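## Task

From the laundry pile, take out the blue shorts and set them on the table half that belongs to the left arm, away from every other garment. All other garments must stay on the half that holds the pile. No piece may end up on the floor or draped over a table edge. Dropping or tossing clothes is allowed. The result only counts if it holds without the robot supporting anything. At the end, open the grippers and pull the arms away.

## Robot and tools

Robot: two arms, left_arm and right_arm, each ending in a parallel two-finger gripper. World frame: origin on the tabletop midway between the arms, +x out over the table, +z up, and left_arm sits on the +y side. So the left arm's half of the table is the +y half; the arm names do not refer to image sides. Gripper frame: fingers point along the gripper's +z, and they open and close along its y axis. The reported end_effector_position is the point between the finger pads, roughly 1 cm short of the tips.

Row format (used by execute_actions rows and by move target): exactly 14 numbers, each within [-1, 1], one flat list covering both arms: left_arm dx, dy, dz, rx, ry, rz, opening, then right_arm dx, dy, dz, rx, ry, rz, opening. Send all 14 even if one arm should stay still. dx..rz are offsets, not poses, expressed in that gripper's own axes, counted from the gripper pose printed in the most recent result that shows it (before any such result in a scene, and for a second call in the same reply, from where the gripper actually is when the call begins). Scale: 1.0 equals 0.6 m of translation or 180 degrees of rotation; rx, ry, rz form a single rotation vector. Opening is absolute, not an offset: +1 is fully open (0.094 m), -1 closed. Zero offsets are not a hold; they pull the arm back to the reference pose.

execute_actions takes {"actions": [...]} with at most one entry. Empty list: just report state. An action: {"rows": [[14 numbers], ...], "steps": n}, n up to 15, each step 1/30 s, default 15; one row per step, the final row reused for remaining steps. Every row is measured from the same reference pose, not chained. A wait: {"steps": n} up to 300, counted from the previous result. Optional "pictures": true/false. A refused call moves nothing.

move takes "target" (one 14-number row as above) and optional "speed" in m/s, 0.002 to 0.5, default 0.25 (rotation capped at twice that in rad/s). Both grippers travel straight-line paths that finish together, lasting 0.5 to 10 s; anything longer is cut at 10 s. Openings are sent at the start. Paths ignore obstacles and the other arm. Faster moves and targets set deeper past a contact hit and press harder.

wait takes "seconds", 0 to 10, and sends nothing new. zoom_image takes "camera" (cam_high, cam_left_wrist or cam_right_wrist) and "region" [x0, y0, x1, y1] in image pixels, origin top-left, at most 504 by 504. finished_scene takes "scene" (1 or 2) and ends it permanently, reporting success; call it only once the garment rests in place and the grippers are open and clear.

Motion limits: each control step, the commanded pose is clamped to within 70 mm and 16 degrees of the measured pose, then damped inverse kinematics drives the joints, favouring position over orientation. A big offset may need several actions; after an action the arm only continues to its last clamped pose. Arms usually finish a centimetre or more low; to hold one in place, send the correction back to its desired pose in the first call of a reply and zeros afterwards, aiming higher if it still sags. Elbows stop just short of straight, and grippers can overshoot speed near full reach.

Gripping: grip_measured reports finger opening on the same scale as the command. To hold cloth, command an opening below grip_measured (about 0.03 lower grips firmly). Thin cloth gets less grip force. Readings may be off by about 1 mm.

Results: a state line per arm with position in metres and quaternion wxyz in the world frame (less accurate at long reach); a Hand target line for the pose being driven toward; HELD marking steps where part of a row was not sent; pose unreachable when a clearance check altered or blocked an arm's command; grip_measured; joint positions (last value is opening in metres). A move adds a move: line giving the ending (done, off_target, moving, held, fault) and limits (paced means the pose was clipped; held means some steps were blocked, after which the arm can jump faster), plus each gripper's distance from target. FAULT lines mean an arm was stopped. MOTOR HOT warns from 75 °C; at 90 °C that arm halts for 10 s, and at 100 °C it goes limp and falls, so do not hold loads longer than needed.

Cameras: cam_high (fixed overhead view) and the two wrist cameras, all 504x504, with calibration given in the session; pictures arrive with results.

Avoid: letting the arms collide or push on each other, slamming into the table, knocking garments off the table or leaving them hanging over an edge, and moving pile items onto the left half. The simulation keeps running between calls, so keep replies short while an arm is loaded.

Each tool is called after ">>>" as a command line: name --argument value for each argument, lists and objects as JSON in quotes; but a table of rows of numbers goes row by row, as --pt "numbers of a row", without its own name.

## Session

>>> execute_actions --actions '[]'

Scene clock: 0.00 s of 6000.00 s.
left_arm: end_effector_position=(+0.3861, +0.2844, +0.4023) grip_measured=+1.000 end_effector_quat_wxyz=(+0.702, -0.015, +0.712, +0.008) | right_arm: end_effector_position=(+0.3745, -0.3190, +0.4145) grip_measured=+1.000 end_effector_quat_wxyz=(+0.714, +0.013, +0.699, -0.017)
Joint positions: left_arm=[-0.012  1.048  1.042 -0.009  0.004 -0.011  0.094] | right_arm=[ 0.001  1.055  1.059  0.017  0.    -0.005  0.094]
Joint velocities: left_arm=[-0.002  0.002 -0.007 -0.066 -0.066 -0.022  0.   ] | right_arm=[-0.012  0.022  0.007 -0.022 -0.007 -0.022  0.   ]
Motor temperatures (°C, as the motors report them): left_arm=[25 28 28 30 27 26] | right_arm=[26 32 26 27 25 28]
Hand target (left_arm): +0.383, +0.284, +0.415; +0.714, -0.016, +0.700, +0.007
Hand target (right_arm): +0.372, -0.319, +0.421; +0.719, +0.013, +0.695, -0.018

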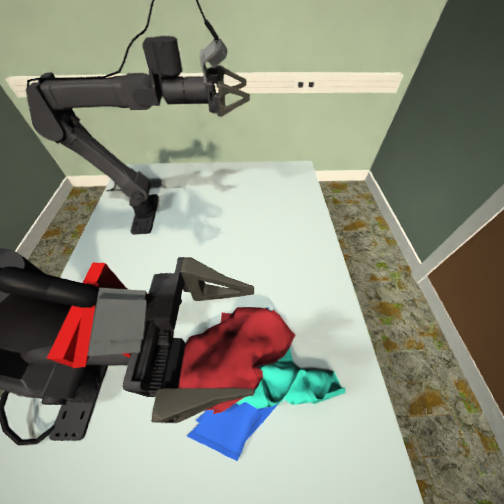

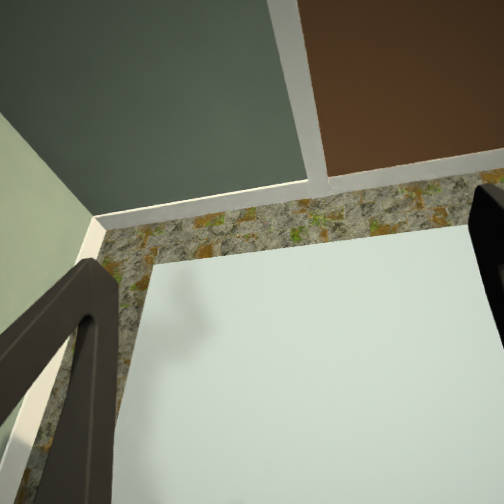

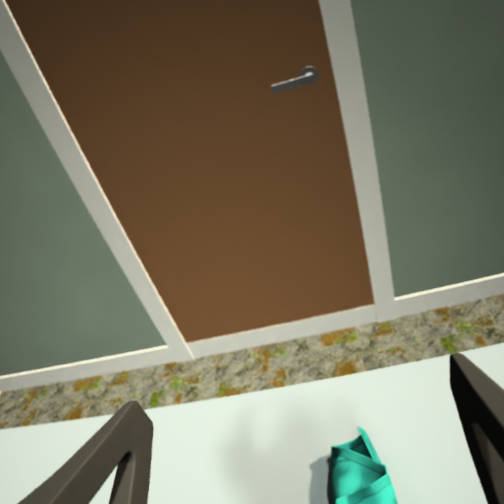

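>>> zoom_image --camera "cam_high" --region '[150, 290, 370, 480]'

Region (150, 290, 370, 480) of cam_high's 504x504 image, scaled by 2.291, with more detail than that image has; it fills the top 435 rows of this view, and the rest is white.

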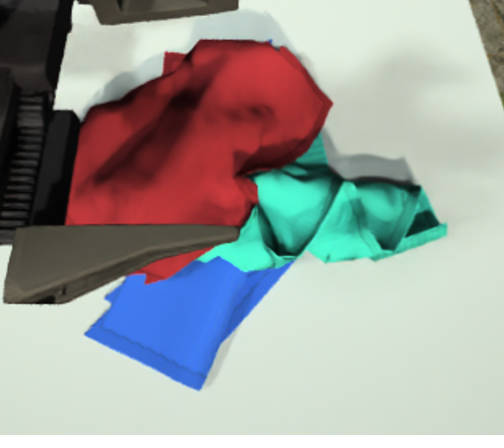

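>>> move --target '[0, 0, 0, 0, 0, 0, 1, 0.3575, 0.115, -0.09, 0, 0.5, 0, 1]' --speed 0.3

Scene clock: 35.60 s of 6000.00 s.
left_arm: end_effector_position=(+0.3861, +0.2844, +0.4023) grip_measured=+1.000 end_effector_quat_wxyz=(+0.702, -0.015, +0.712, +0.008) | right_arm: end_effector_position=(+0.3281, -0.2513, +0.1887) grip_measured=+1.000 end_effector_quat_wxyz=(+0.020, +0.020, +1.000, -0.000)
Joint positions: left_arm=[-0.012  1.048  1.042 -0.009  0.004 -0.011  0.094] | right_arm=[ 0.199  1.825  1.837 -1.543  0.008  0.195  0.094]
Joint velocities: left_arm=[-0.012 -0.007  0.012 -0.022 -0.022  0.051  0.   ] | right_arm=[ 0.002 -0.007  0.007 -0.007 -0.007 -0.037  0.   ]
Motor temperatures (°C, as the motors report them): left_arm=[25 28 29 34 27 26] | right_arm=[26 32 29 32 25 28]
Hand target (left_arm): +0.386, +0.284, +0.402; +0.702, -0.015, +0.712, +0.008
Hand target (right_arm): +0.329, -0.247, +0.193; +0.023, +0.019, +1.000, +0.004
Off the commanded pose (left_arm): 0.000 m, 0 deg.
Off the commanded pose (right_arm): 0.010 m, 1 deg.
joint sent to its limit (right arm) — the command would take joint 4 (wrist pitch) past its lower limit, so that joint was sent only as far as its limit.
After step 90, 29.43 s passed at rest.
move: done
camera_calibration (this result's frames):
cam_right_wrist: T_world_to_cam=[[-0.319745, -0.944486, -0.0755559, -0.113228], [-0.825407, 0.238499, 0.511685, 0.284338], [-0.46526, 0.225973, -0.855844, 0.485808], [0, 0, 0, 1]] pos_world=[0.424517, -0.284536, 0.261729]

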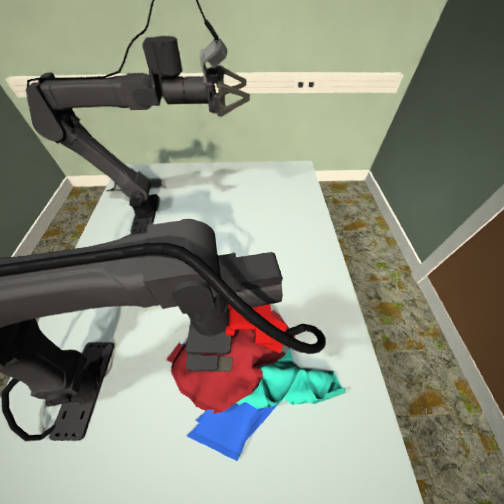

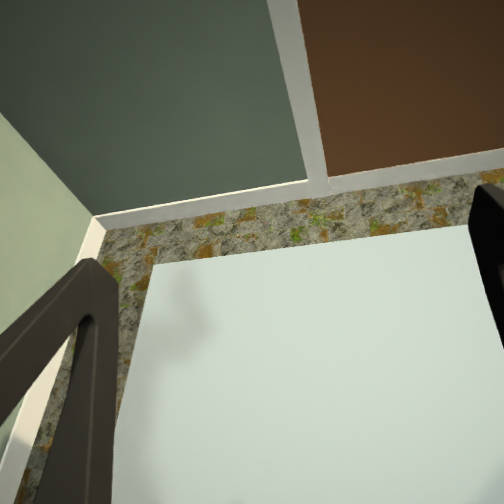

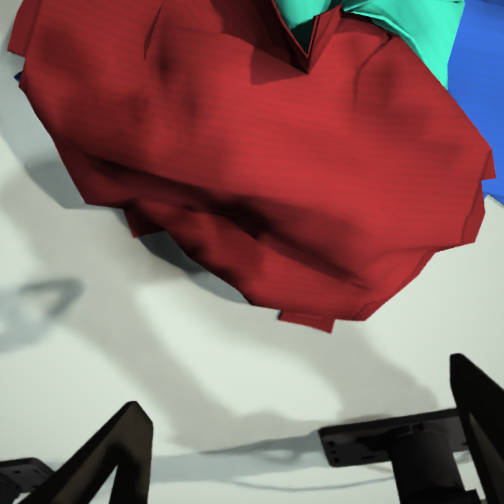

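>>> move --target '[0, 0, 0, 0, 0, 0, 1, 0.0245, 0.018, 0.2137, 0, 0, -0.27, 0.3]' --speed 0.2

Scene clock: 56.83 s of 6000.00 s.
left_arm: end_effector_position=(+0.3861, +0.2844, +0.4023) grip_measured=+1.000 end_effector_quat_wxyz=(+0.702, -0.015, +0.712, +0.008) | right_arm: end_effector_position=(+0.3167, -0.2430, +0.0593) grip_measured=+0.301 end_effector_quat_wxyz=(+0.011, -0.385, +0.923, -0.006)
Joint positions: left_arm=[-0.012  1.048  1.042 -0.009  0.004 -0.011  0.094] | right_arm=[ 0.229  1.807  1.296 -1.036  0.007 -0.605  0.061]
Joint velocities: left_arm=[ 0.007  0.002  0.012 -0.051  0.051 -0.022  0.   ] | right_arm=[-0.022 -0.012 -0.022  0.007 -0.095  0.007 -0.   ]
Motor temperatures (°C, as the motors report them): left_arm=[25 28 29 35 27 26] | right_arm=[26 34 28 29 25 28]
Hand target (left_arm): +0.386, +0.284, +0.402; +0.702, -0.015, +0.712, +0.008
Hand target (right_arm): +0.317, -0.240, +0.060; +0.018, -0.393, +0.919, -0.008
Off the commanded pose (left_arm): 0.000 m, 0 deg.
Off the commanded pose (right_arm): 0.004 m, 1 deg.
After step 90, 15.53 s passed at rest.
move: done
camera_calibration (this result's frames):
cam_right_wrist: T_world_to_cam=[[0.48074, -0.87544, -0.0499419, -0.35706], [-0.731184, -0.431658, 0.528244, 0.14549], [-0.484003, -0.217431, -0.847623, 0.265593], [0, 0, 0, 1]] pos_world=[0.406581, -0.192034, 0.130436]

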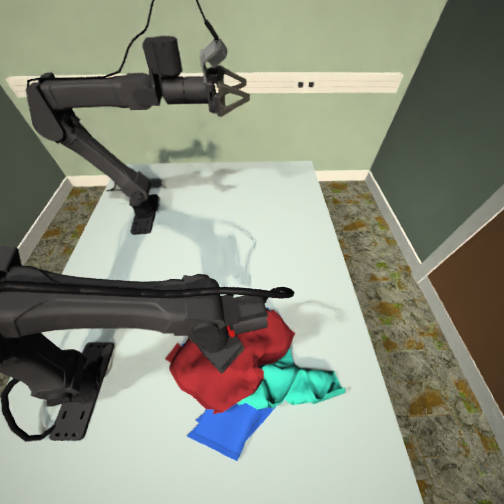

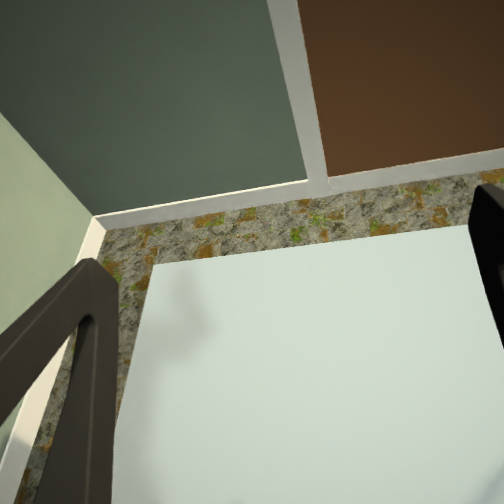

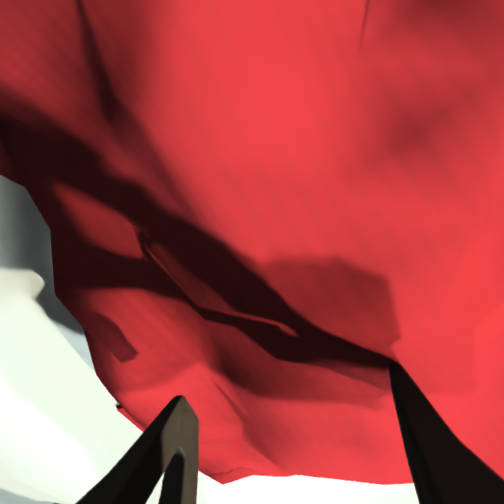

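>>> move --target '[0, 0, 0, 0, 0, 0, 1, 0, 0, 0.04, 0, 0, -0.2, 0.3]' --speed 0.08

Scene clock: 71.00 s of 6000.00 s.
left_arm: end_effector_position=(+0.3861, +0.2844, +0.4023) grip_measured=+1.000 end_effector_quat_wxyz=(+0.702, -0.015, +0.712, +0.008) | right_arm: end_effector_position=(+0.3208, -0.2422, +0.0444) grip_measured=+0.301 end_effector_quat_wxyz=(+0.017, -0.647, +0.762, -0.014)
Joint positions: left_arm=[-0.012  1.048  1.042 -0.009  0.004 -0.011  0.094] | right_arm=[ 0.229  1.821  1.251 -0.957  0.007 -1.224  0.061]
Joint velocities: left_arm=[-0.002 -0.027  0.002  0.022  0.007 -0.007  0.   ] | right_arm=[ 0.002 -0.012  0.002  0.022 -0.037 -0.022  0.   ]
Motor temperatures (°C, as the motors report them): left_arm=[25 28 29 35 27 26] | right_arm=[26 34 28 29 25 28]
Hand target (left_arm): +0.386, +0.284, +0.402; +0.702, -0.015, +0.712, +0.008
Hand target (right_arm): +0.317, -0.243, +0.035; +0.008, -0.651, +0.759, -0.009
Off the commanded pose (left_arm): 0.000 m, 0 deg.
Off the commanded pose (right_arm): 0.010 m, 1 deg.
After step 90, 6.90 s passed at rest.
move: done
camera_calibration (this result's frames):
cam_right_wrist: T_world_to_cam=[[0.900254, -0.434663, -0.0247235, -0.388032], [-0.357186, -0.769869, 0.528885, -0.0452539], [-0.248921, -0.467299, -0.848333, 0.119213], [0, 0, 0, 1]] pos_world=[0.362838, -0.147795, 0.115473]

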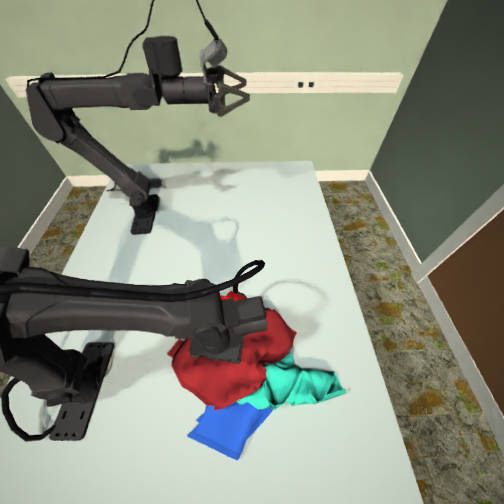

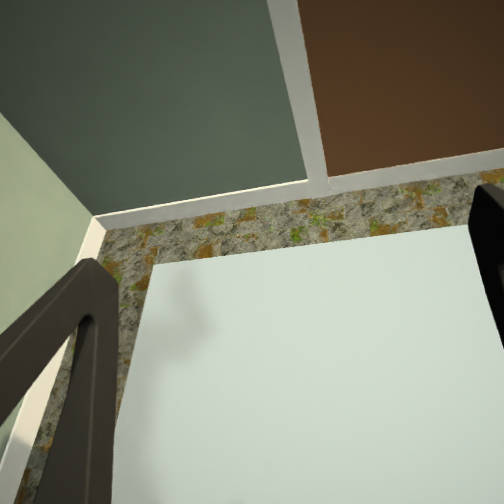

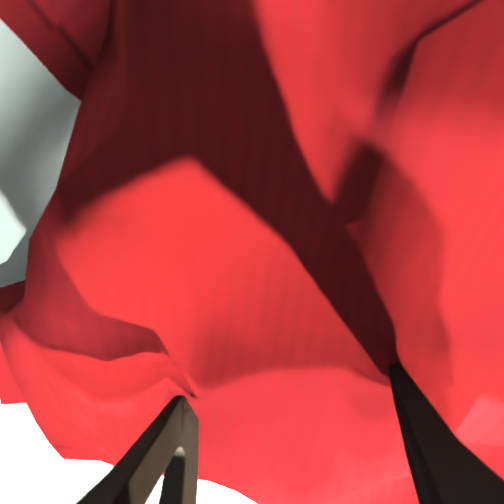

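>>> move --target '[0, 0, 0, 0, 0, 0, 1, 0, 0, 0, 0, 0, 0, -1]' --speed 0.05

>>> move --target '[0, 0, 0, 0, 0, 0, 1, 0, 0, -0.45, 0, 0, 0, -1]' --speed 0.15

Scene clock: 81.43 s of 6000.00 s.
left_arm: end_effector_position=(+0.3861, +0.2844, +0.4023) grip_measured=+1.000 end_effector_quat_wxyz=(+0.702, -0.015, +0.712, +0.008) | right_arm: end_effector_position=(+0.3209, -0.2422, +0.0444) grip_measured=-0.995 end_effector_quat_wxyz=(+0.017, -0.648, +0.761, -0.014)
Joint positions: left_arm=[-0.012  1.048  1.042 -0.009  0.004 -0.011  0.094] | right_arm=[ 0.229  1.821  1.251 -0.957  0.007 -1.227  0.   ]
Joint velocities: left_arm=[-0.002  0.017 -0.002 -0.051  0.007  0.095  0.   ] | right_arm=[-0.002  0.017  0.012  0.007 -0.066 -0.022 -0.001]
Motor temperatures (°C, as the motors report them): left_arm=[25 28 29 35 27 26] | right_arm=[26 34 28 28 25 28]
Hand target (left_arm): +0.386, +0.284, +0.402; +0.702, -0.015, +0.712, +0.008
Hand target (right_arm): +0.321, -0.242, +0.044; +0.017, -0.647, +0.762, -0.014
Off the commanded pose (left_arm): 0.000 m, 0 deg.
Off the commanded pose (right_arm): 0.000 m, 0 deg.
After step 90, 6.73 s passed at rest.
move: done
camera_calibration (this result's frames):
cam_right_wrist: T_world_to_cam=[[0.901419, -0.432261, -0.0243618, -0.387917], [-0.355331, -0.770794, 0.528787, -0.0460243], [-0.247352, -0.468002, -0.848405, 0.118577], [0, 0, 0, 1]] pos_world=[0.362652, -0.147662, 0.115488]

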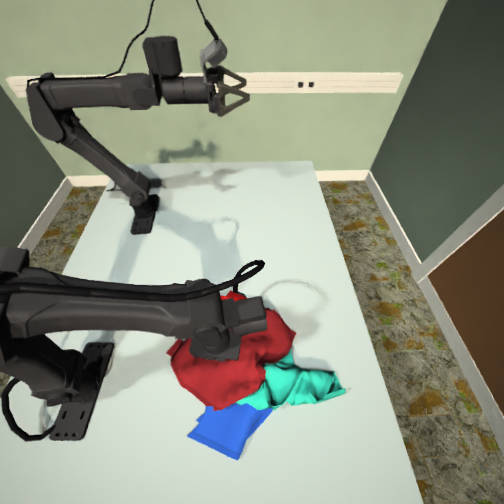

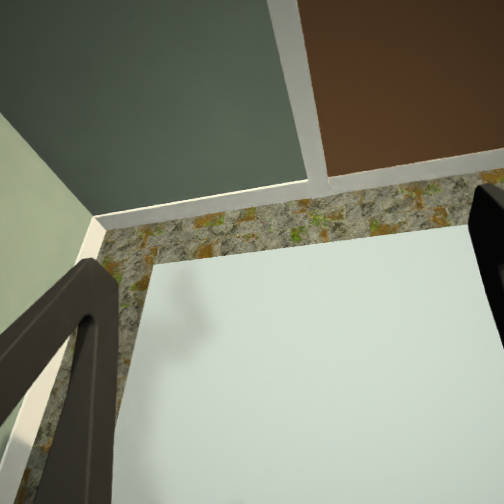

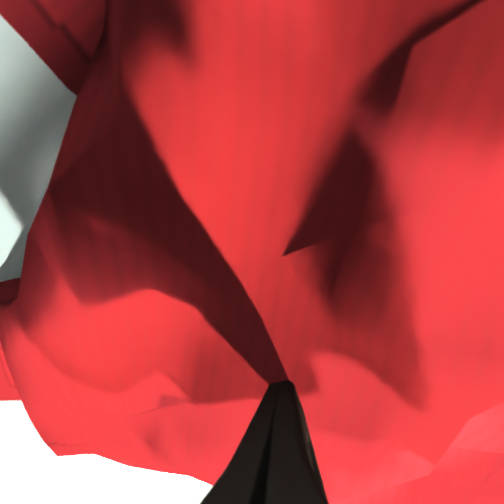

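Scene clock: 83.60 s of 6000.00 s.
left_arm: end_effector_position=(+0.3861, +0.2844, +0.4023) grip_measured=+1.000 end_effector_quat_wxyz=(+0.702, -0.015, +0.712, +0.008) | right_arm: end_effector_position=(+0.3178, -0.2428, +0.3063) grip_measured=-0.995 end_effector_quat_wxyz=(+0.182, -0.633, +0.744, -0.108)
Joint positions: left_arm=[-0.012  1.048  1.042 -0.009  0.004 -0.011  0.094] | right_arm=[ 0.229  1.594  1.991 -1.541  0.007 -1.227  0.   ]
Joint velocities: left_arm=[ 0.017  0.002 -0.007 -0.051 -0.037 -0.022  0.   ] | right_arm=[-0.002 -0.007 -0.022 -0.007  0.022  0.066  0.   ]
Motor temperatures (°C, as the motors report them): left_arm=[25 28 29 35 27 26] | right_arm=[26 34 28 28 25 28]
Hand target (left_arm): +0.386, +0.284, +0.402; +0.702, -0.015, +0.712, +0.008
Hand target (right_arm): +0.313, -0.242, +0.316; +0.192, -0.633, +0.742, -0.114
Off the commanded pose (left_arm): 0.000 m, 0 deg.
Off the commanded pose (right_arm): 0.012 m, 22 deg; orientation clipped at the last step of the last action.
joint sent to its limit (right arm) — the command would take joint 4 (wrist pitch) past its lower limit, so that joint was sent only as far as its limit.
move: off_target (right_arm); limits=paced
camera_calibration (this result's frames):
cam_right_wrist: T_world_to_cam=[[0.853015, -0.4413, 0.278605, -0.458574], [-0.514515, -0.800519, 0.307317, -0.0748499], [0.0874094, -0.405492, -0.90991, 0.267321], [0, 0, 0, 1]] pos_world=[0.329293, -0.153891, 0.394001]

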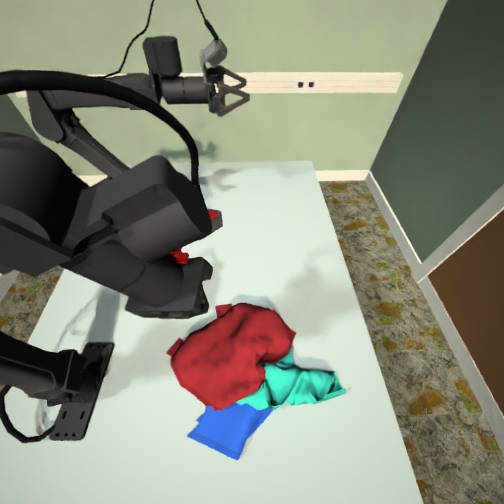

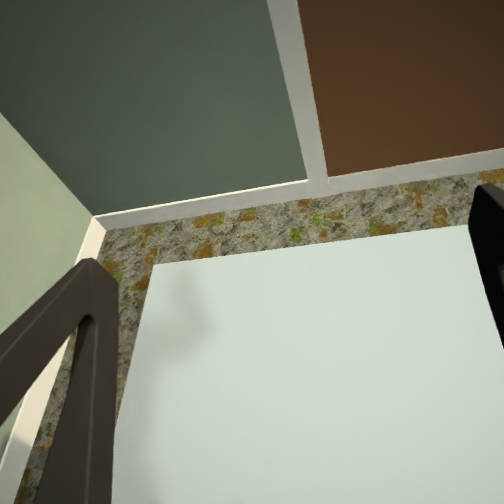

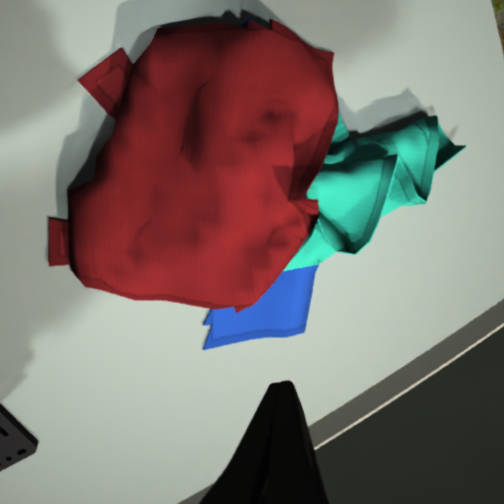

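>>> move --target '[0, 0, 0, 0, 0, 0, 1, 0.112, -0.04, 0.304, -0.134, 0, 0, 1]' --speed 0.25

Scene clock: 118.80 s of 6000.00 s.
left_arm: end_effector_position=(+0.3861, +0.2844, +0.4023) grip_measured=+1.000 end_effector_quat_wxyz=(+0.702, -0.015, +0.712, +0.008) | right_arm: end_effector_position=(+0.4004, -0.3041, +0.1269) grip_measured=+1.000 end_effector_quat_wxyz=(+0.032, -0.656, +0.752, +0.046)
Joint positions: left_arm=[-0.012  1.048  1.042 -0.009  0.004 -0.011  0.094] | right_arm=[-0.008  2.142  2.034 -1.481 -0.111 -1.488  0.094]
Joint velocities: left_arm=[ 0.007 -0.002 -0.012  0.066 -0.022 -0.022  0.   ] | right_arm=[ 0.002 -0.007 -0.007  0.007 -0.095 -0.051  0.   ]
Motor temperatures (°C, as the motors report them): left_arm=[25 28 29 36 27 26] | right_arm=[26 33 28 29 25 28]
Hand target (left_arm): +0.386, +0.284, +0.402; +0.702, -0.015, +0.712, +0.008
Hand target (right_arm): +0.402, -0.303, +0.136; +0.045, -0.658, +0.750, +0.048
Off the commanded pose (left_arm): 0.000 m, 0 deg.
Off the commanded pose (right_arm): 0.015 m, 2 deg.
After step 90, 30.77 s passed at rest.
move: off_target (right_arm)
camera_calibration (this result's frames):
cam_right_wrist: T_world_to_cam=[[0.908392, -0.400742, -0.119291, -0.465525], [-0.307527, -0.833652, 0.45875, -0.138501], [-0.283288, -0.380039, -0.880522, 0.224491], [0, 0, 0, 1]] pos_world=[0.443881, -0.216702, 0.205673]

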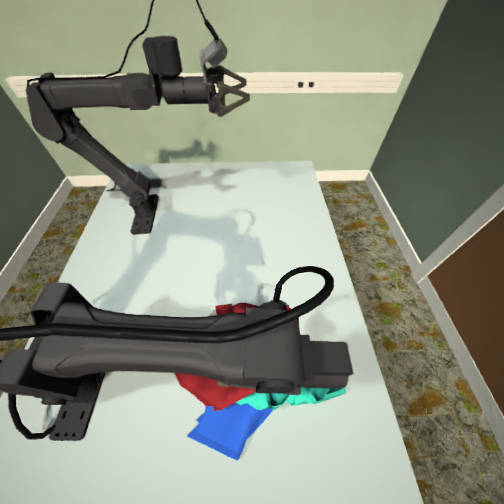

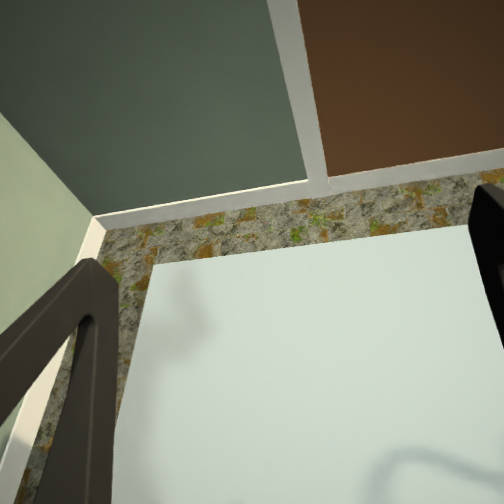

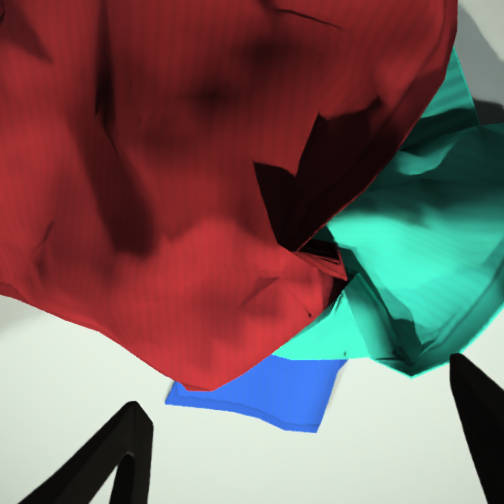

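>>> move --target '[0, 0, 0, 0, 0, 0, 1, -0.0145, -0.036, 0.115, 0, 0, 0, 0.4]' --speed 0.1

Scene clock: 135.03 s of 6000.00 s.
left_arm: end_effector_position=(+0.3861, +0.2844, +0.4023) grip_measured=+1.000 end_effector_quat_wxyz=(+0.702, -0.015, +0.712, +0.008) | right_arm: end_effector_position=(+0.4208, -0.2947, +0.0629) grip_measured=+0.401 end_effector_quat_wxyz=(+0.034, -0.655, +0.753, +0.044)
Joint positions: left_arm=[-0.012  1.048  1.042 -0.009  0.004 -0.011  0.094] | right_arm=[ 0.016  2.221  1.907 -1.267 -0.111 -1.461  0.066]
Joint velocities: left_arm=[-0.007 -0.002 -0.002  0.051 -0.051 -0.022  0.   ] | right_arm=[-0.007 -0.007 -0.007  0.095  0.022 -0.037  0.   ]
Motor temperatures (°C, as the motors report them): left_arm=[25 28 29 36 27 26] | right_arm=[26 36 29 28 25 28]
Hand target (left_arm): +0.386, +0.284, +0.402; +0.702, -0.015, +0.712, +0.008
Hand target (right_arm): +0.421, -0.291, +0.058; +0.033, -0.656, +0.752, +0.046
Off the commanded pose (left_arm): 0.000 m, 0 deg.
Off the commanded pose (right_arm): 0.006 m, 0 deg.
After step 90, 12.00 s passed at rest.
move: done
camera_calibration (this result's frames):
cam_right_wrist: T_world_to_cam=[[0.907725, -0.403422, -0.115264, -0.488682], [-0.311852, -0.832515, 0.457895, -0.0927893], [-0.280683, -0.379698, -0.881503, 0.176497], [0, 0, 0, 1]] pos_world=[0.464192, -0.207378, 0.141743]

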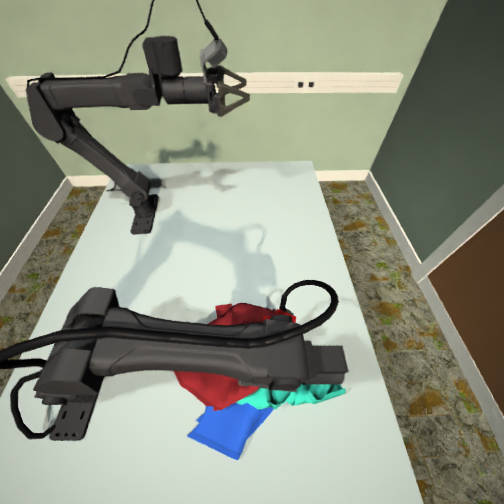

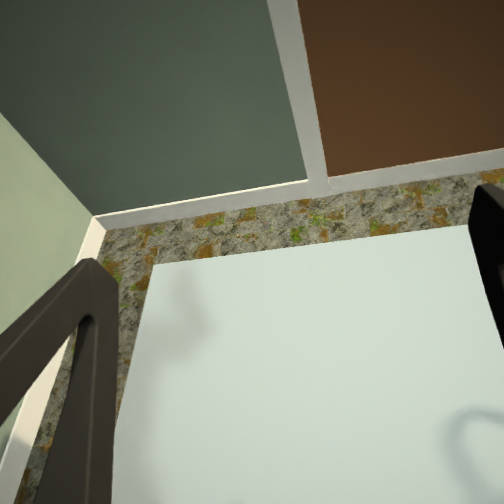

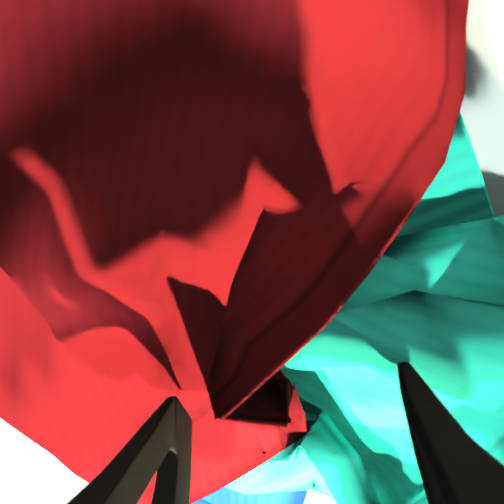

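>>> move --target '[0, 0, 0, 0, 0, 0, 1, 0, 0.012, 0.028, 0, 0, 0, 0.4]' --speed 0.05

>>> move --target '[0, 0, 0, 0, 0, 0, 1, 0, 0, 0, 0, 0, 0, -1]' --speed 0.05

Scene clock: 142.50 s of 6000.00 s.
left_arm: end_effector_position=(+0.3861, +0.2844, +0.4023) grip_measured=+1.000 end_effector_quat_wxyz=(+0.702, -0.015, +0.712, +0.008) | right_arm: end_effector_position=(+0.4113, -0.2945, +0.0399) grip_measured=+0.401 end_effector_quat_wxyz=(+0.024, -0.655, +0.754, +0.053)
Joint positions: left_arm=[-0.012  1.048  1.042 -0.009  0.004 -0.011  0.094] | right_arm=[ 0.016  2.221  1.815 -1.202 -0.11  -1.46   0.066]
Joint velocities: left_arm=[-0.002 -0.002  0.007  0.037  0.007 -0.022  0.   ] | right_arm=[-0.012 -0.007  0.002  0.007 -0.022  0.022 -0.   ]
Motor temperatures (°C, as the motors report them): left_arm=[25 28 29 36 27 26] | right_arm=[26 36 28 28 25 28]
Hand target (left_arm): +0.386, +0.284, +0.402; +0.702, -0.015, +0.712, +0.008
Hand target (right_arm): +0.413, -0.292, +0.047; +0.034, -0.655, +0.753, +0.044
Off the commanded pose (left_arm): 0.000 m, 0 deg.
Off the commanded pose (right_arm): 0.007 m, 2 deg.
After step 90, 3.63 s passed at rest.
move: done
camera_calibration (this result's frames):
cam_right_wrist: T_world_to_cam=[[0.904114, -0.40371, -0.139988, -0.480253], [-0.29963, -0.832571, 0.465884, -0.0904337], [-0.304632, -0.379268, -0.873702, 0.163339], [0, 0, 0, 1]] pos_world=[0.456865, -0.207226, 0.117612]

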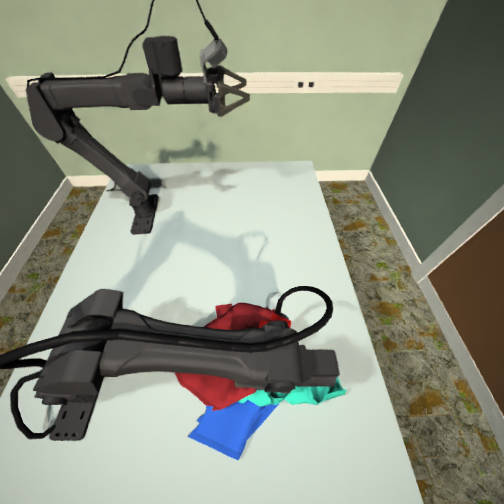

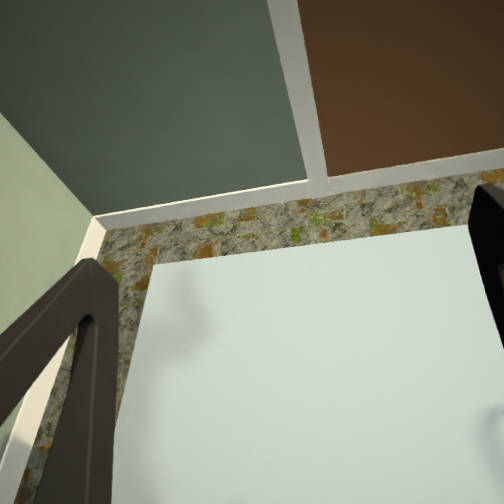

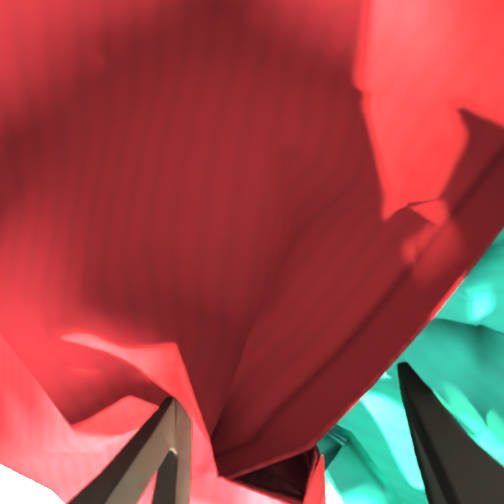

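Scene clock: 143.00 s of 6000.00 s.
left_arm: end_effector_position=(+0.3861, +0.2844, +0.4023) grip_measured=+1.000 end_effector_quat_wxyz=(+0.702, -0.015, +0.712, +0.008) | right_arm: end_effector_position=(+0.4114, -0.2946, +0.0399) grip_measured=-0.970 end_effector_quat_wxyz=(+0.024, -0.655, +0.754, +0.053)
Joint positions: left_arm=[-0.012  1.048  1.042 -0.009  0.004 -0.011  0.094] | right_arm=[ 0.016  2.221  1.815 -1.201 -0.11  -1.46   0.001]
Joint velocities: left_arm=[-0.002  0.007 -0.017 -0.037 -0.007  0.037  0.   ] | right_arm=[-0.002 -0.007 -0.017  0.037  0.022 -0.022 -0.   ]
Motor temperatures (°C, as the motors report them): left_arm=[25 28 29 36 27 26] | right_arm=[26 36 28 28 25 28]
Hand target (left_arm): +0.386, +0.284, +0.402; +0.702, -0.015, +0.712, +0.008
Hand target (right_arm): +0.411, -0.295, +0.040; +0.024, -0.655, +0.754, +0.053
Off the commanded pose (left_arm): 0.000 m, 0 deg.
Off the commanded pose (right_arm): 0.000 m, 0 deg.
move: done
camera_calibration (this result's frames):
cam_right_wrist: T_world_to_cam=[[0.904171, -0.403752, -0.139494, -0.480422], [-0.299791, -0.832392, 0.466099, -0.0903492], [-0.304303, -0.379614, -0.873666, 0.163092], [0, 0, 0, 1]] pos_world=[0.456927, -0.207265, 0.117584]

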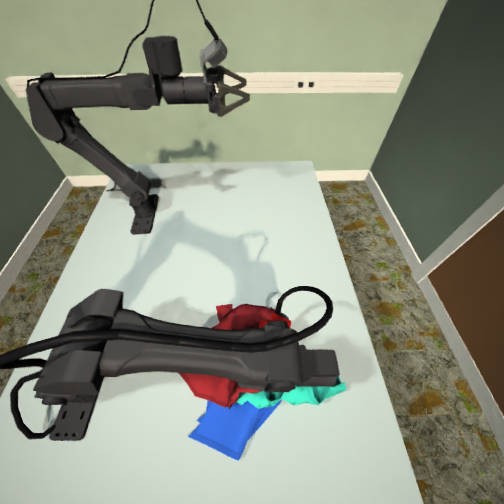

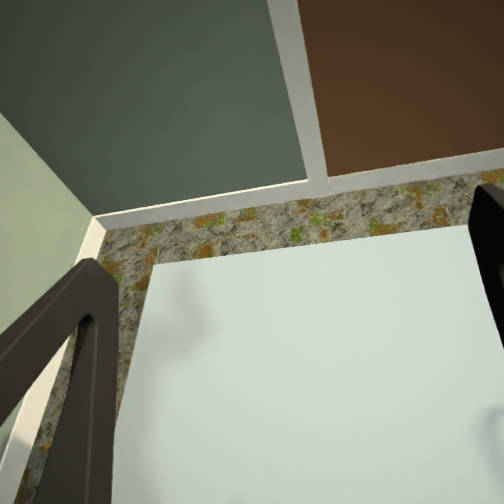

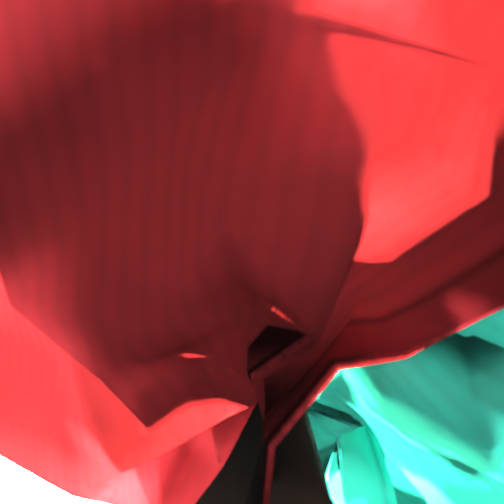

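>>> move --target '[0, 0, 0, 0, 0, 0, 1, 0, 0, -0.45, 0, 0, 0, -1]' --speed 0.12

Scene clock: 148.93 s of 6000.00 s.
left_arm: end_effector_position=(+0.3861, +0.2844, +0.4023) grip_measured=+1.000 end_effector_quat_wxyz=(+0.702, -0.015, +0.712, +0.008) | right_arm: end_effector_position=(+0.4293, -0.3235, +0.2963) grip_measured=-0.970 end_effector_quat_wxyz=(+0.201, -0.629, +0.740, -0.126)
Joint positions: left_arm=[-0.012  1.048  1.042 -0.009  0.004 -0.011  0.094] | right_arm=[-0.048  2.     2.439 -1.542 -0.108 -1.474  0.001]
Joint velocities: left_arm=[ 0.007  0.007  0.002 -0.051  0.037 -0.051  0.   ] | right_arm=[-0.017 -0.012  0.017  0.051  0.022 -0.081 -0.001]
Motor temperatures (°C, as the motors report them): left_arm=[25 28 29 36 27 26] | right_arm=[26 37 28 28 25 28]
Hand target (left_arm): +0.386, +0.284, +0.402; +0.702, -0.015, +0.712, +0.008
Hand target (right_arm): +0.425, -0.325, +0.310; +0.215, -0.625, +0.738, -0.133
Off the commanded pose (left_arm): 0.000 m, 0 deg.
Off the commanded pose (right_arm): 0.015 m, 29 deg; orientation clipped at the last step of the last action.
joint sent to its limit (right arm) — the command would take joint 4 (wrist pitch) past its lower limit, so that joint was sent only as far as its limit.
After step 90, 0.30 s passed at rest.
move: off_target (right_arm); limits=paced
camera_calibration (this result's frames):
cam_right_wrist: T_world_to_cam=[[0.834938, -0.444519, 0.32447, -0.593446], [-0.533657, -0.798023, 0.279945, -0.0618205], [0.134494, -0.406893, -0.903521, 0.193241], [0, 0, 0, 1]] pos_world=[0.43651, -0.234504, 0.384459]

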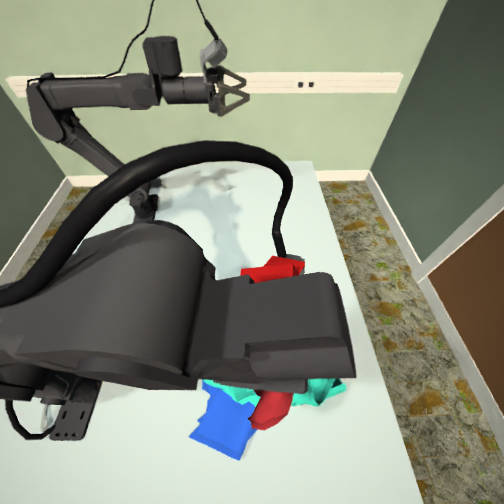

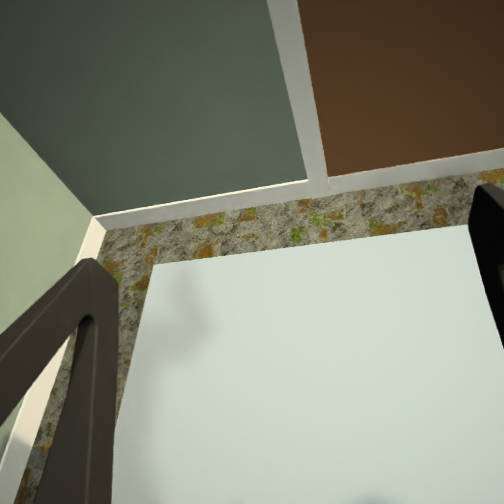

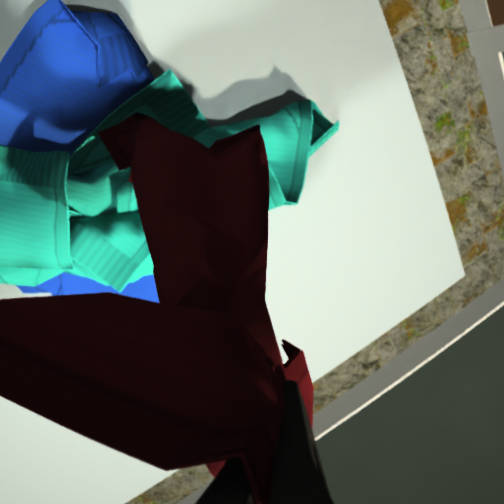

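>>> move --target '[0, 0, 0, 0, 0, 0, 1, -0.2875, -0.0875, 0.08, 0, 0, 0, -1]' --speed 0.2

Scene clock: 173.03 s of 6000.00 s.
left_arm: end_effector_position=(+0.3861, +0.2844, +0.4023) grip_measured=+1.000 end_effector_quat_wxyz=(+0.702, -0.015, +0.712, +0.008) | right_arm: end_effector_position=(+0.5136, -0.1582, +0.2914) grip_measured=-0.970 end_effector_quat_wxyz=(+0.294, -0.617, +0.711, -0.165)
Joint positions: left_arm=[-0.012  1.048  1.042 -0.009  0.004 -0.011  0.094] | right_arm=[ 0.331  2.331  2.851 -1.406  0.053 -1.161  0.001]
Joint velocities: left_arm=[-0.002 -0.017 -0.002 -0.022 -0.007 -0.007  0.   ] | right_arm=[-0.012 -0.027  0.012 -0.037  0.022 -0.037 -0.   ]
Motor temperatures (°C, as the motors report them): left_arm=[25 28 29 37 27 26] | right_arm=[26 37 29 28 25 28]
Hand target (left_arm): +0.386, +0.284, +0.402; +0.702, -0.015, +0.712, +0.008
Hand target (right_arm): +0.518, -0.159, +0.300; +0.308, -0.607, +0.712, -0.172
Off the commanded pose (left_arm): 0.000 m, 0 deg.
Off the commanded pose (right_arm): 0.011 m, 12 deg.
elbow stopped short (right arm): the move would have taken joint 3 (elbow) straighter than the controller allows; a more bent joint 3 avoids this.
move: off_target (right_arm)
camera_calibration (this result's frames):
cam_right_wrist: T_world_to_cam=[[0.768309, -0.444731, 0.460342, -0.594188], [-0.552064, -0.824384, 0.124965, 0.166822], [0.323923, -0.35015, -0.878902, 0.14923], [0, 0, 0, 1]] pos_world=[0.500278, -0.074476, 0.383842]

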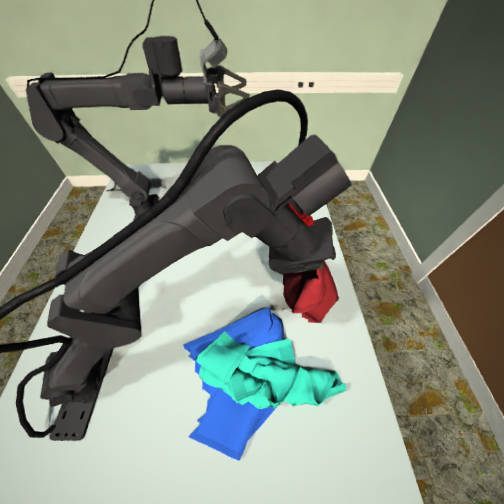

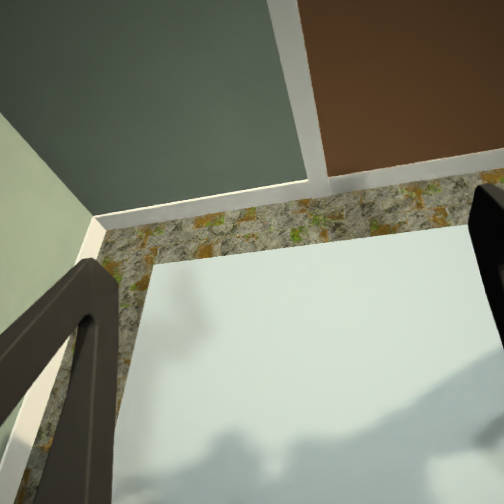

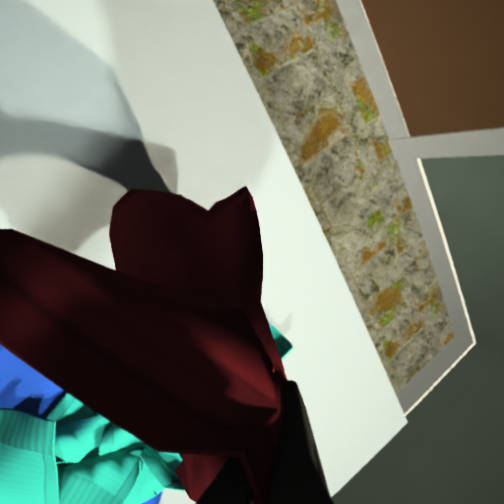

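>>> move --target '[0, 0, 0, 0, 0, 0, 1, 0.02, 0.06, 0.1, 0, 0, 0, -1]' --speed 0.15

>>> move --target '[0, 0, 0, 0, 0, 0, 1, 0, 0, -0.1, 0, 0, 0, 1]' --speed 0.15

Scene clock: 181.80 s of 6000.00 s.
left_arm: end_effector_position=(+0.3861, +0.2844, +0.4023) grip_measured=+1.000 end_effector_quat_wxyz=(+0.702, -0.015, +0.712, +0.008) | right_arm: end_effector_position=(+0.5227, -0.1558, +0.2117) grip_measured=-0.970 end_effector_quat_wxyz=(+0.283, -0.620, +0.715, -0.160)
Joint positions: left_arm=[-0.012  1.048  1.042 -0.009  0.004 -0.011  0.094] | right_arm=[ 0.331  2.106  2.115 -0.92   0.054 -1.16   0.001]
Joint velocities: left_arm=[-0.002 -0.017  0.002  0.037  0.007  0.081  0.   ] | right_arm=[-0.002  0.002  0.012 -0.051 -0.081 -0.037 -0.   ]
Motor temperatures (°C, as the motors report them): left_arm=[25 28 29 37 27 26] | right_arm=[26 37 29 29 25 28]
Hand target (left_arm): +0.386, +0.284, +0.402; +0.702, -0.015, +0.712, +0.008
Hand target (right_arm): +0.521, -0.156, +0.221; +0.293, -0.617, +0.711, -0.165
Off the commanded pose (left_arm): 0.000 m, 0 deg.
Off the commanded pose (right_arm): 0.009 m, 1 deg.
move: done
camera_calibration (this result's frames):
cam_right_wrist: T_world_to_cam=[[0.778591, -0.442341, 0.445119, -0.565155], [-0.549911, -0.822651, 0.144374, 0.178854], [0.302315, -0.357184, -0.883756, 0.0883391], [0, 0, 0, 1]] pos_world=[0.511672, -0.0713035, 0.30381]

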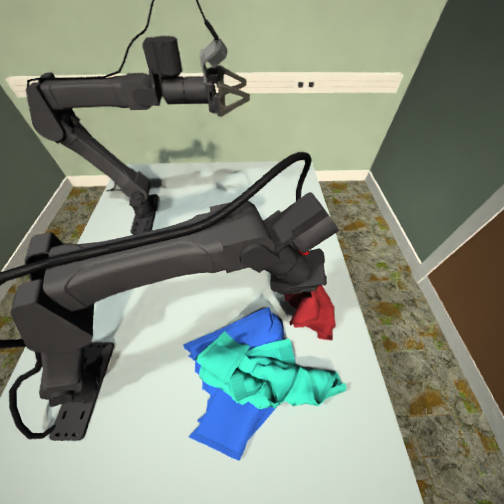

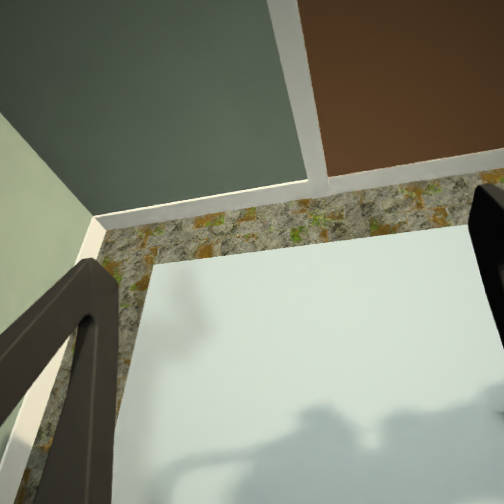

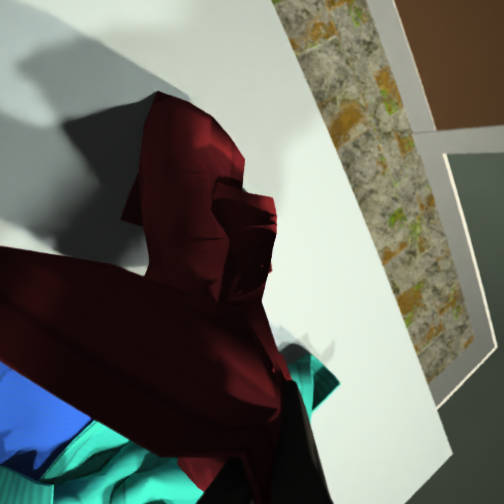

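Scene clock: 182.83 s of 6000.00 s.
left_arm: end_effector_position=(+0.3861, +0.2844, +0.4023) grip_measured=+1.000 end_effector_quat_wxyz=(+0.702, -0.015, +0.712, +0.008) | right_arm: end_effector_position=(+0.4909, -0.1651, +0.2467) grip_measured=+1.000 end_effector_quat_wxyz=(+0.274, -0.622, +0.717, -0.156)
Joint positions: left_arm=[-0.012  1.048  1.042 -0.009  0.004 -0.011  0.094] | right_arm=[ 0.331  2.018  2.14  -1.054  0.054 -1.16   0.094]
Joint velocities: left_arm=[ 0.002 -0.012 -0.007  0.037 -0.037 -0.051  0.   ] | right_arm=[ 0.002 -0.007  0.012  0.007 -0.007  0.037  0.   ]
Motor temperatures (°C, as the motors report them): left_arm=[25 28 29 37 27 26] | right_arm=[26 37 29 29 25 28]
Hand target (left_arm): +0.386, +0.284, +0.402; +0.702, -0.015, +0.712, +0.008
Hand target (right_arm): +0.487, -0.163, +0.260; +0.283, -0.620, +0.715, -0.160
Off the commanded pose (left_arm): 0.000 m, 0 deg.
Off the commanded pose (right_arm): 0.013 m, 1 deg.
move: off_target (right_arm)
camera_calibration (this result's frames):
cam_right_wrist: T_world_to_cam=[[0.787416, -0.439738, 0.43198, -0.560761], [-0.546845, -0.821746, 0.160291, 0.143341], [0.284492, -0.362442, -0.887525, 0.13427], [0, 0, 0, 1]] pos_world=[0.481739, -0.080133, 0.338429]

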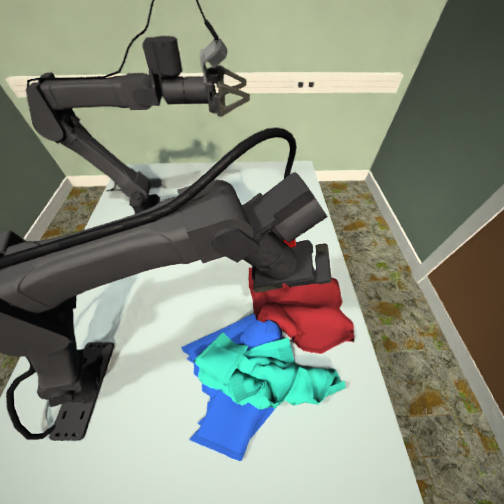

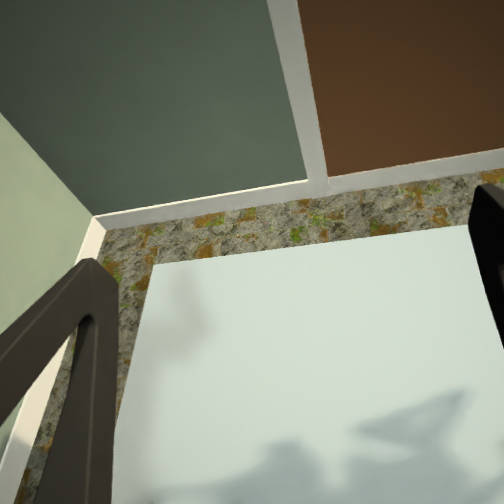

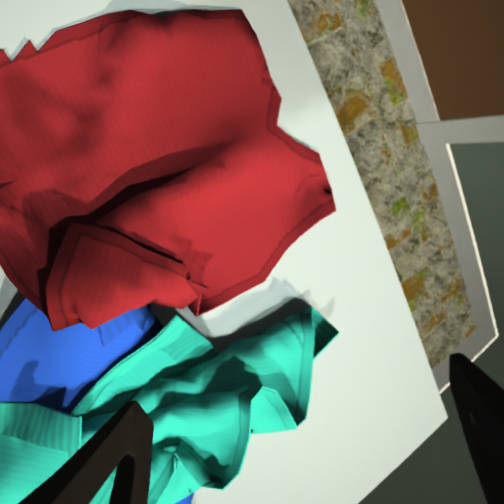

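>>> move --target '[0, 0, 0, 0, 0, 0, 1, 0.083, 0.2166, 0.0074, -0.2, 0, 0, 1]' --speed 0.25

Scene clock: 196.60 s of 6000.00 s.
left_arm: end_effector_position=(+0.3861, +0.2844, +0.4023) grip_measured=+1.000 end_effector_quat_wxyz=(+0.702, -0.015, +0.712, +0.008) | right_arm: end_effector_position=(+0.3890, -0.1898, +0.1642) grip_measured=+1.000 end_effector_quat_wxyz=(-0.076, +0.678, -0.729, -0.056)
Joint positions: left_arm=[-0.012  1.048  1.042 -0.009  0.004 -0.011  0.094] | right_arm=[ 0.245  2.084  2.087 -1.502 -0.175 -1.29   0.094]
Joint velocities: left_arm=[-0.002 -0.002  0.027 -0.007  0.081  0.051  0.   ] | right_arm=[-0.017 -0.012 -0.012 -0.022 -0.037  0.037  0.   ]
Motor temperatures (°C, as the motors report them): left_arm=[25 28 30 37 27 26] | right_arm=[26 37 29 29 25 28]
Hand target (left_arm): +0.386, +0.284, +0.402; +0.702, -0.015, +0.712, +0.008
Hand target (right_arm): +0.384, -0.190, +0.159; -0.069, +0.676, -0.730, -0.073
Off the commanded pose (left_arm): 0.000 m, 0 deg.
Off the commanded pose (right_arm): 0.006 m, 2 deg.
After step 90, 9.03 s passed at rest.
move: done
camera_calibration (this result's frames):
cam_right_wrist: T_world_to_cam=[[0.935977, -0.338744, -0.0959173, -0.407651], [-0.280287, -0.881833, 0.379222, -0.0704611], [-0.213042, -0.328059, -0.920321, 0.286548], [0, 0, 0, 1]] pos_world=[0.422849, -0.10622, 0.251335]

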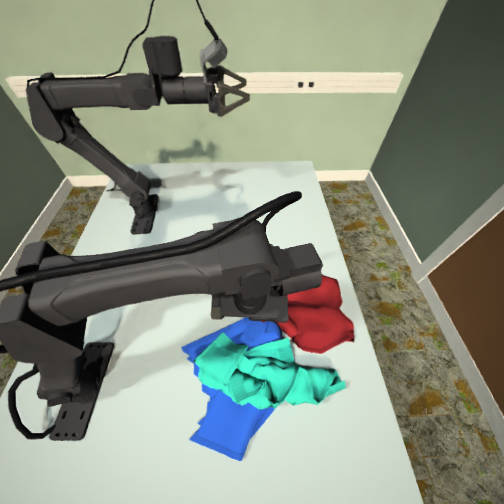

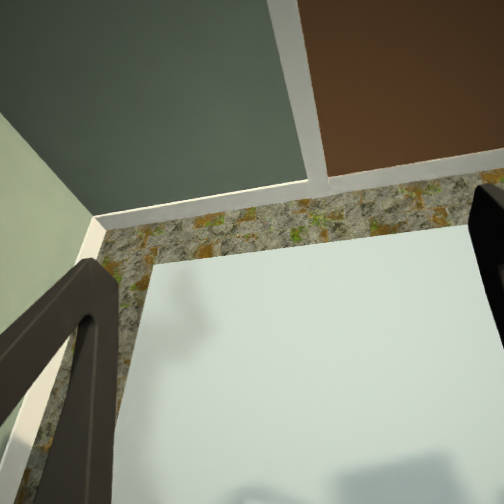

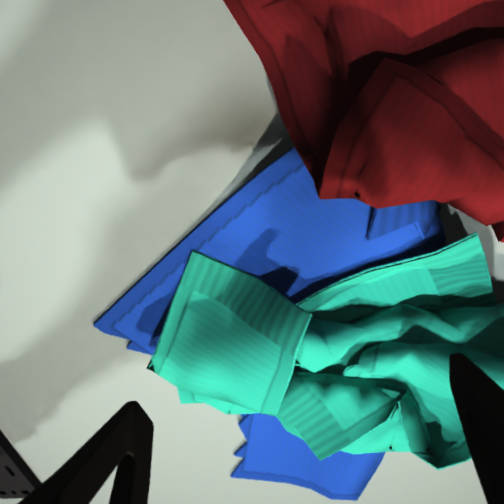

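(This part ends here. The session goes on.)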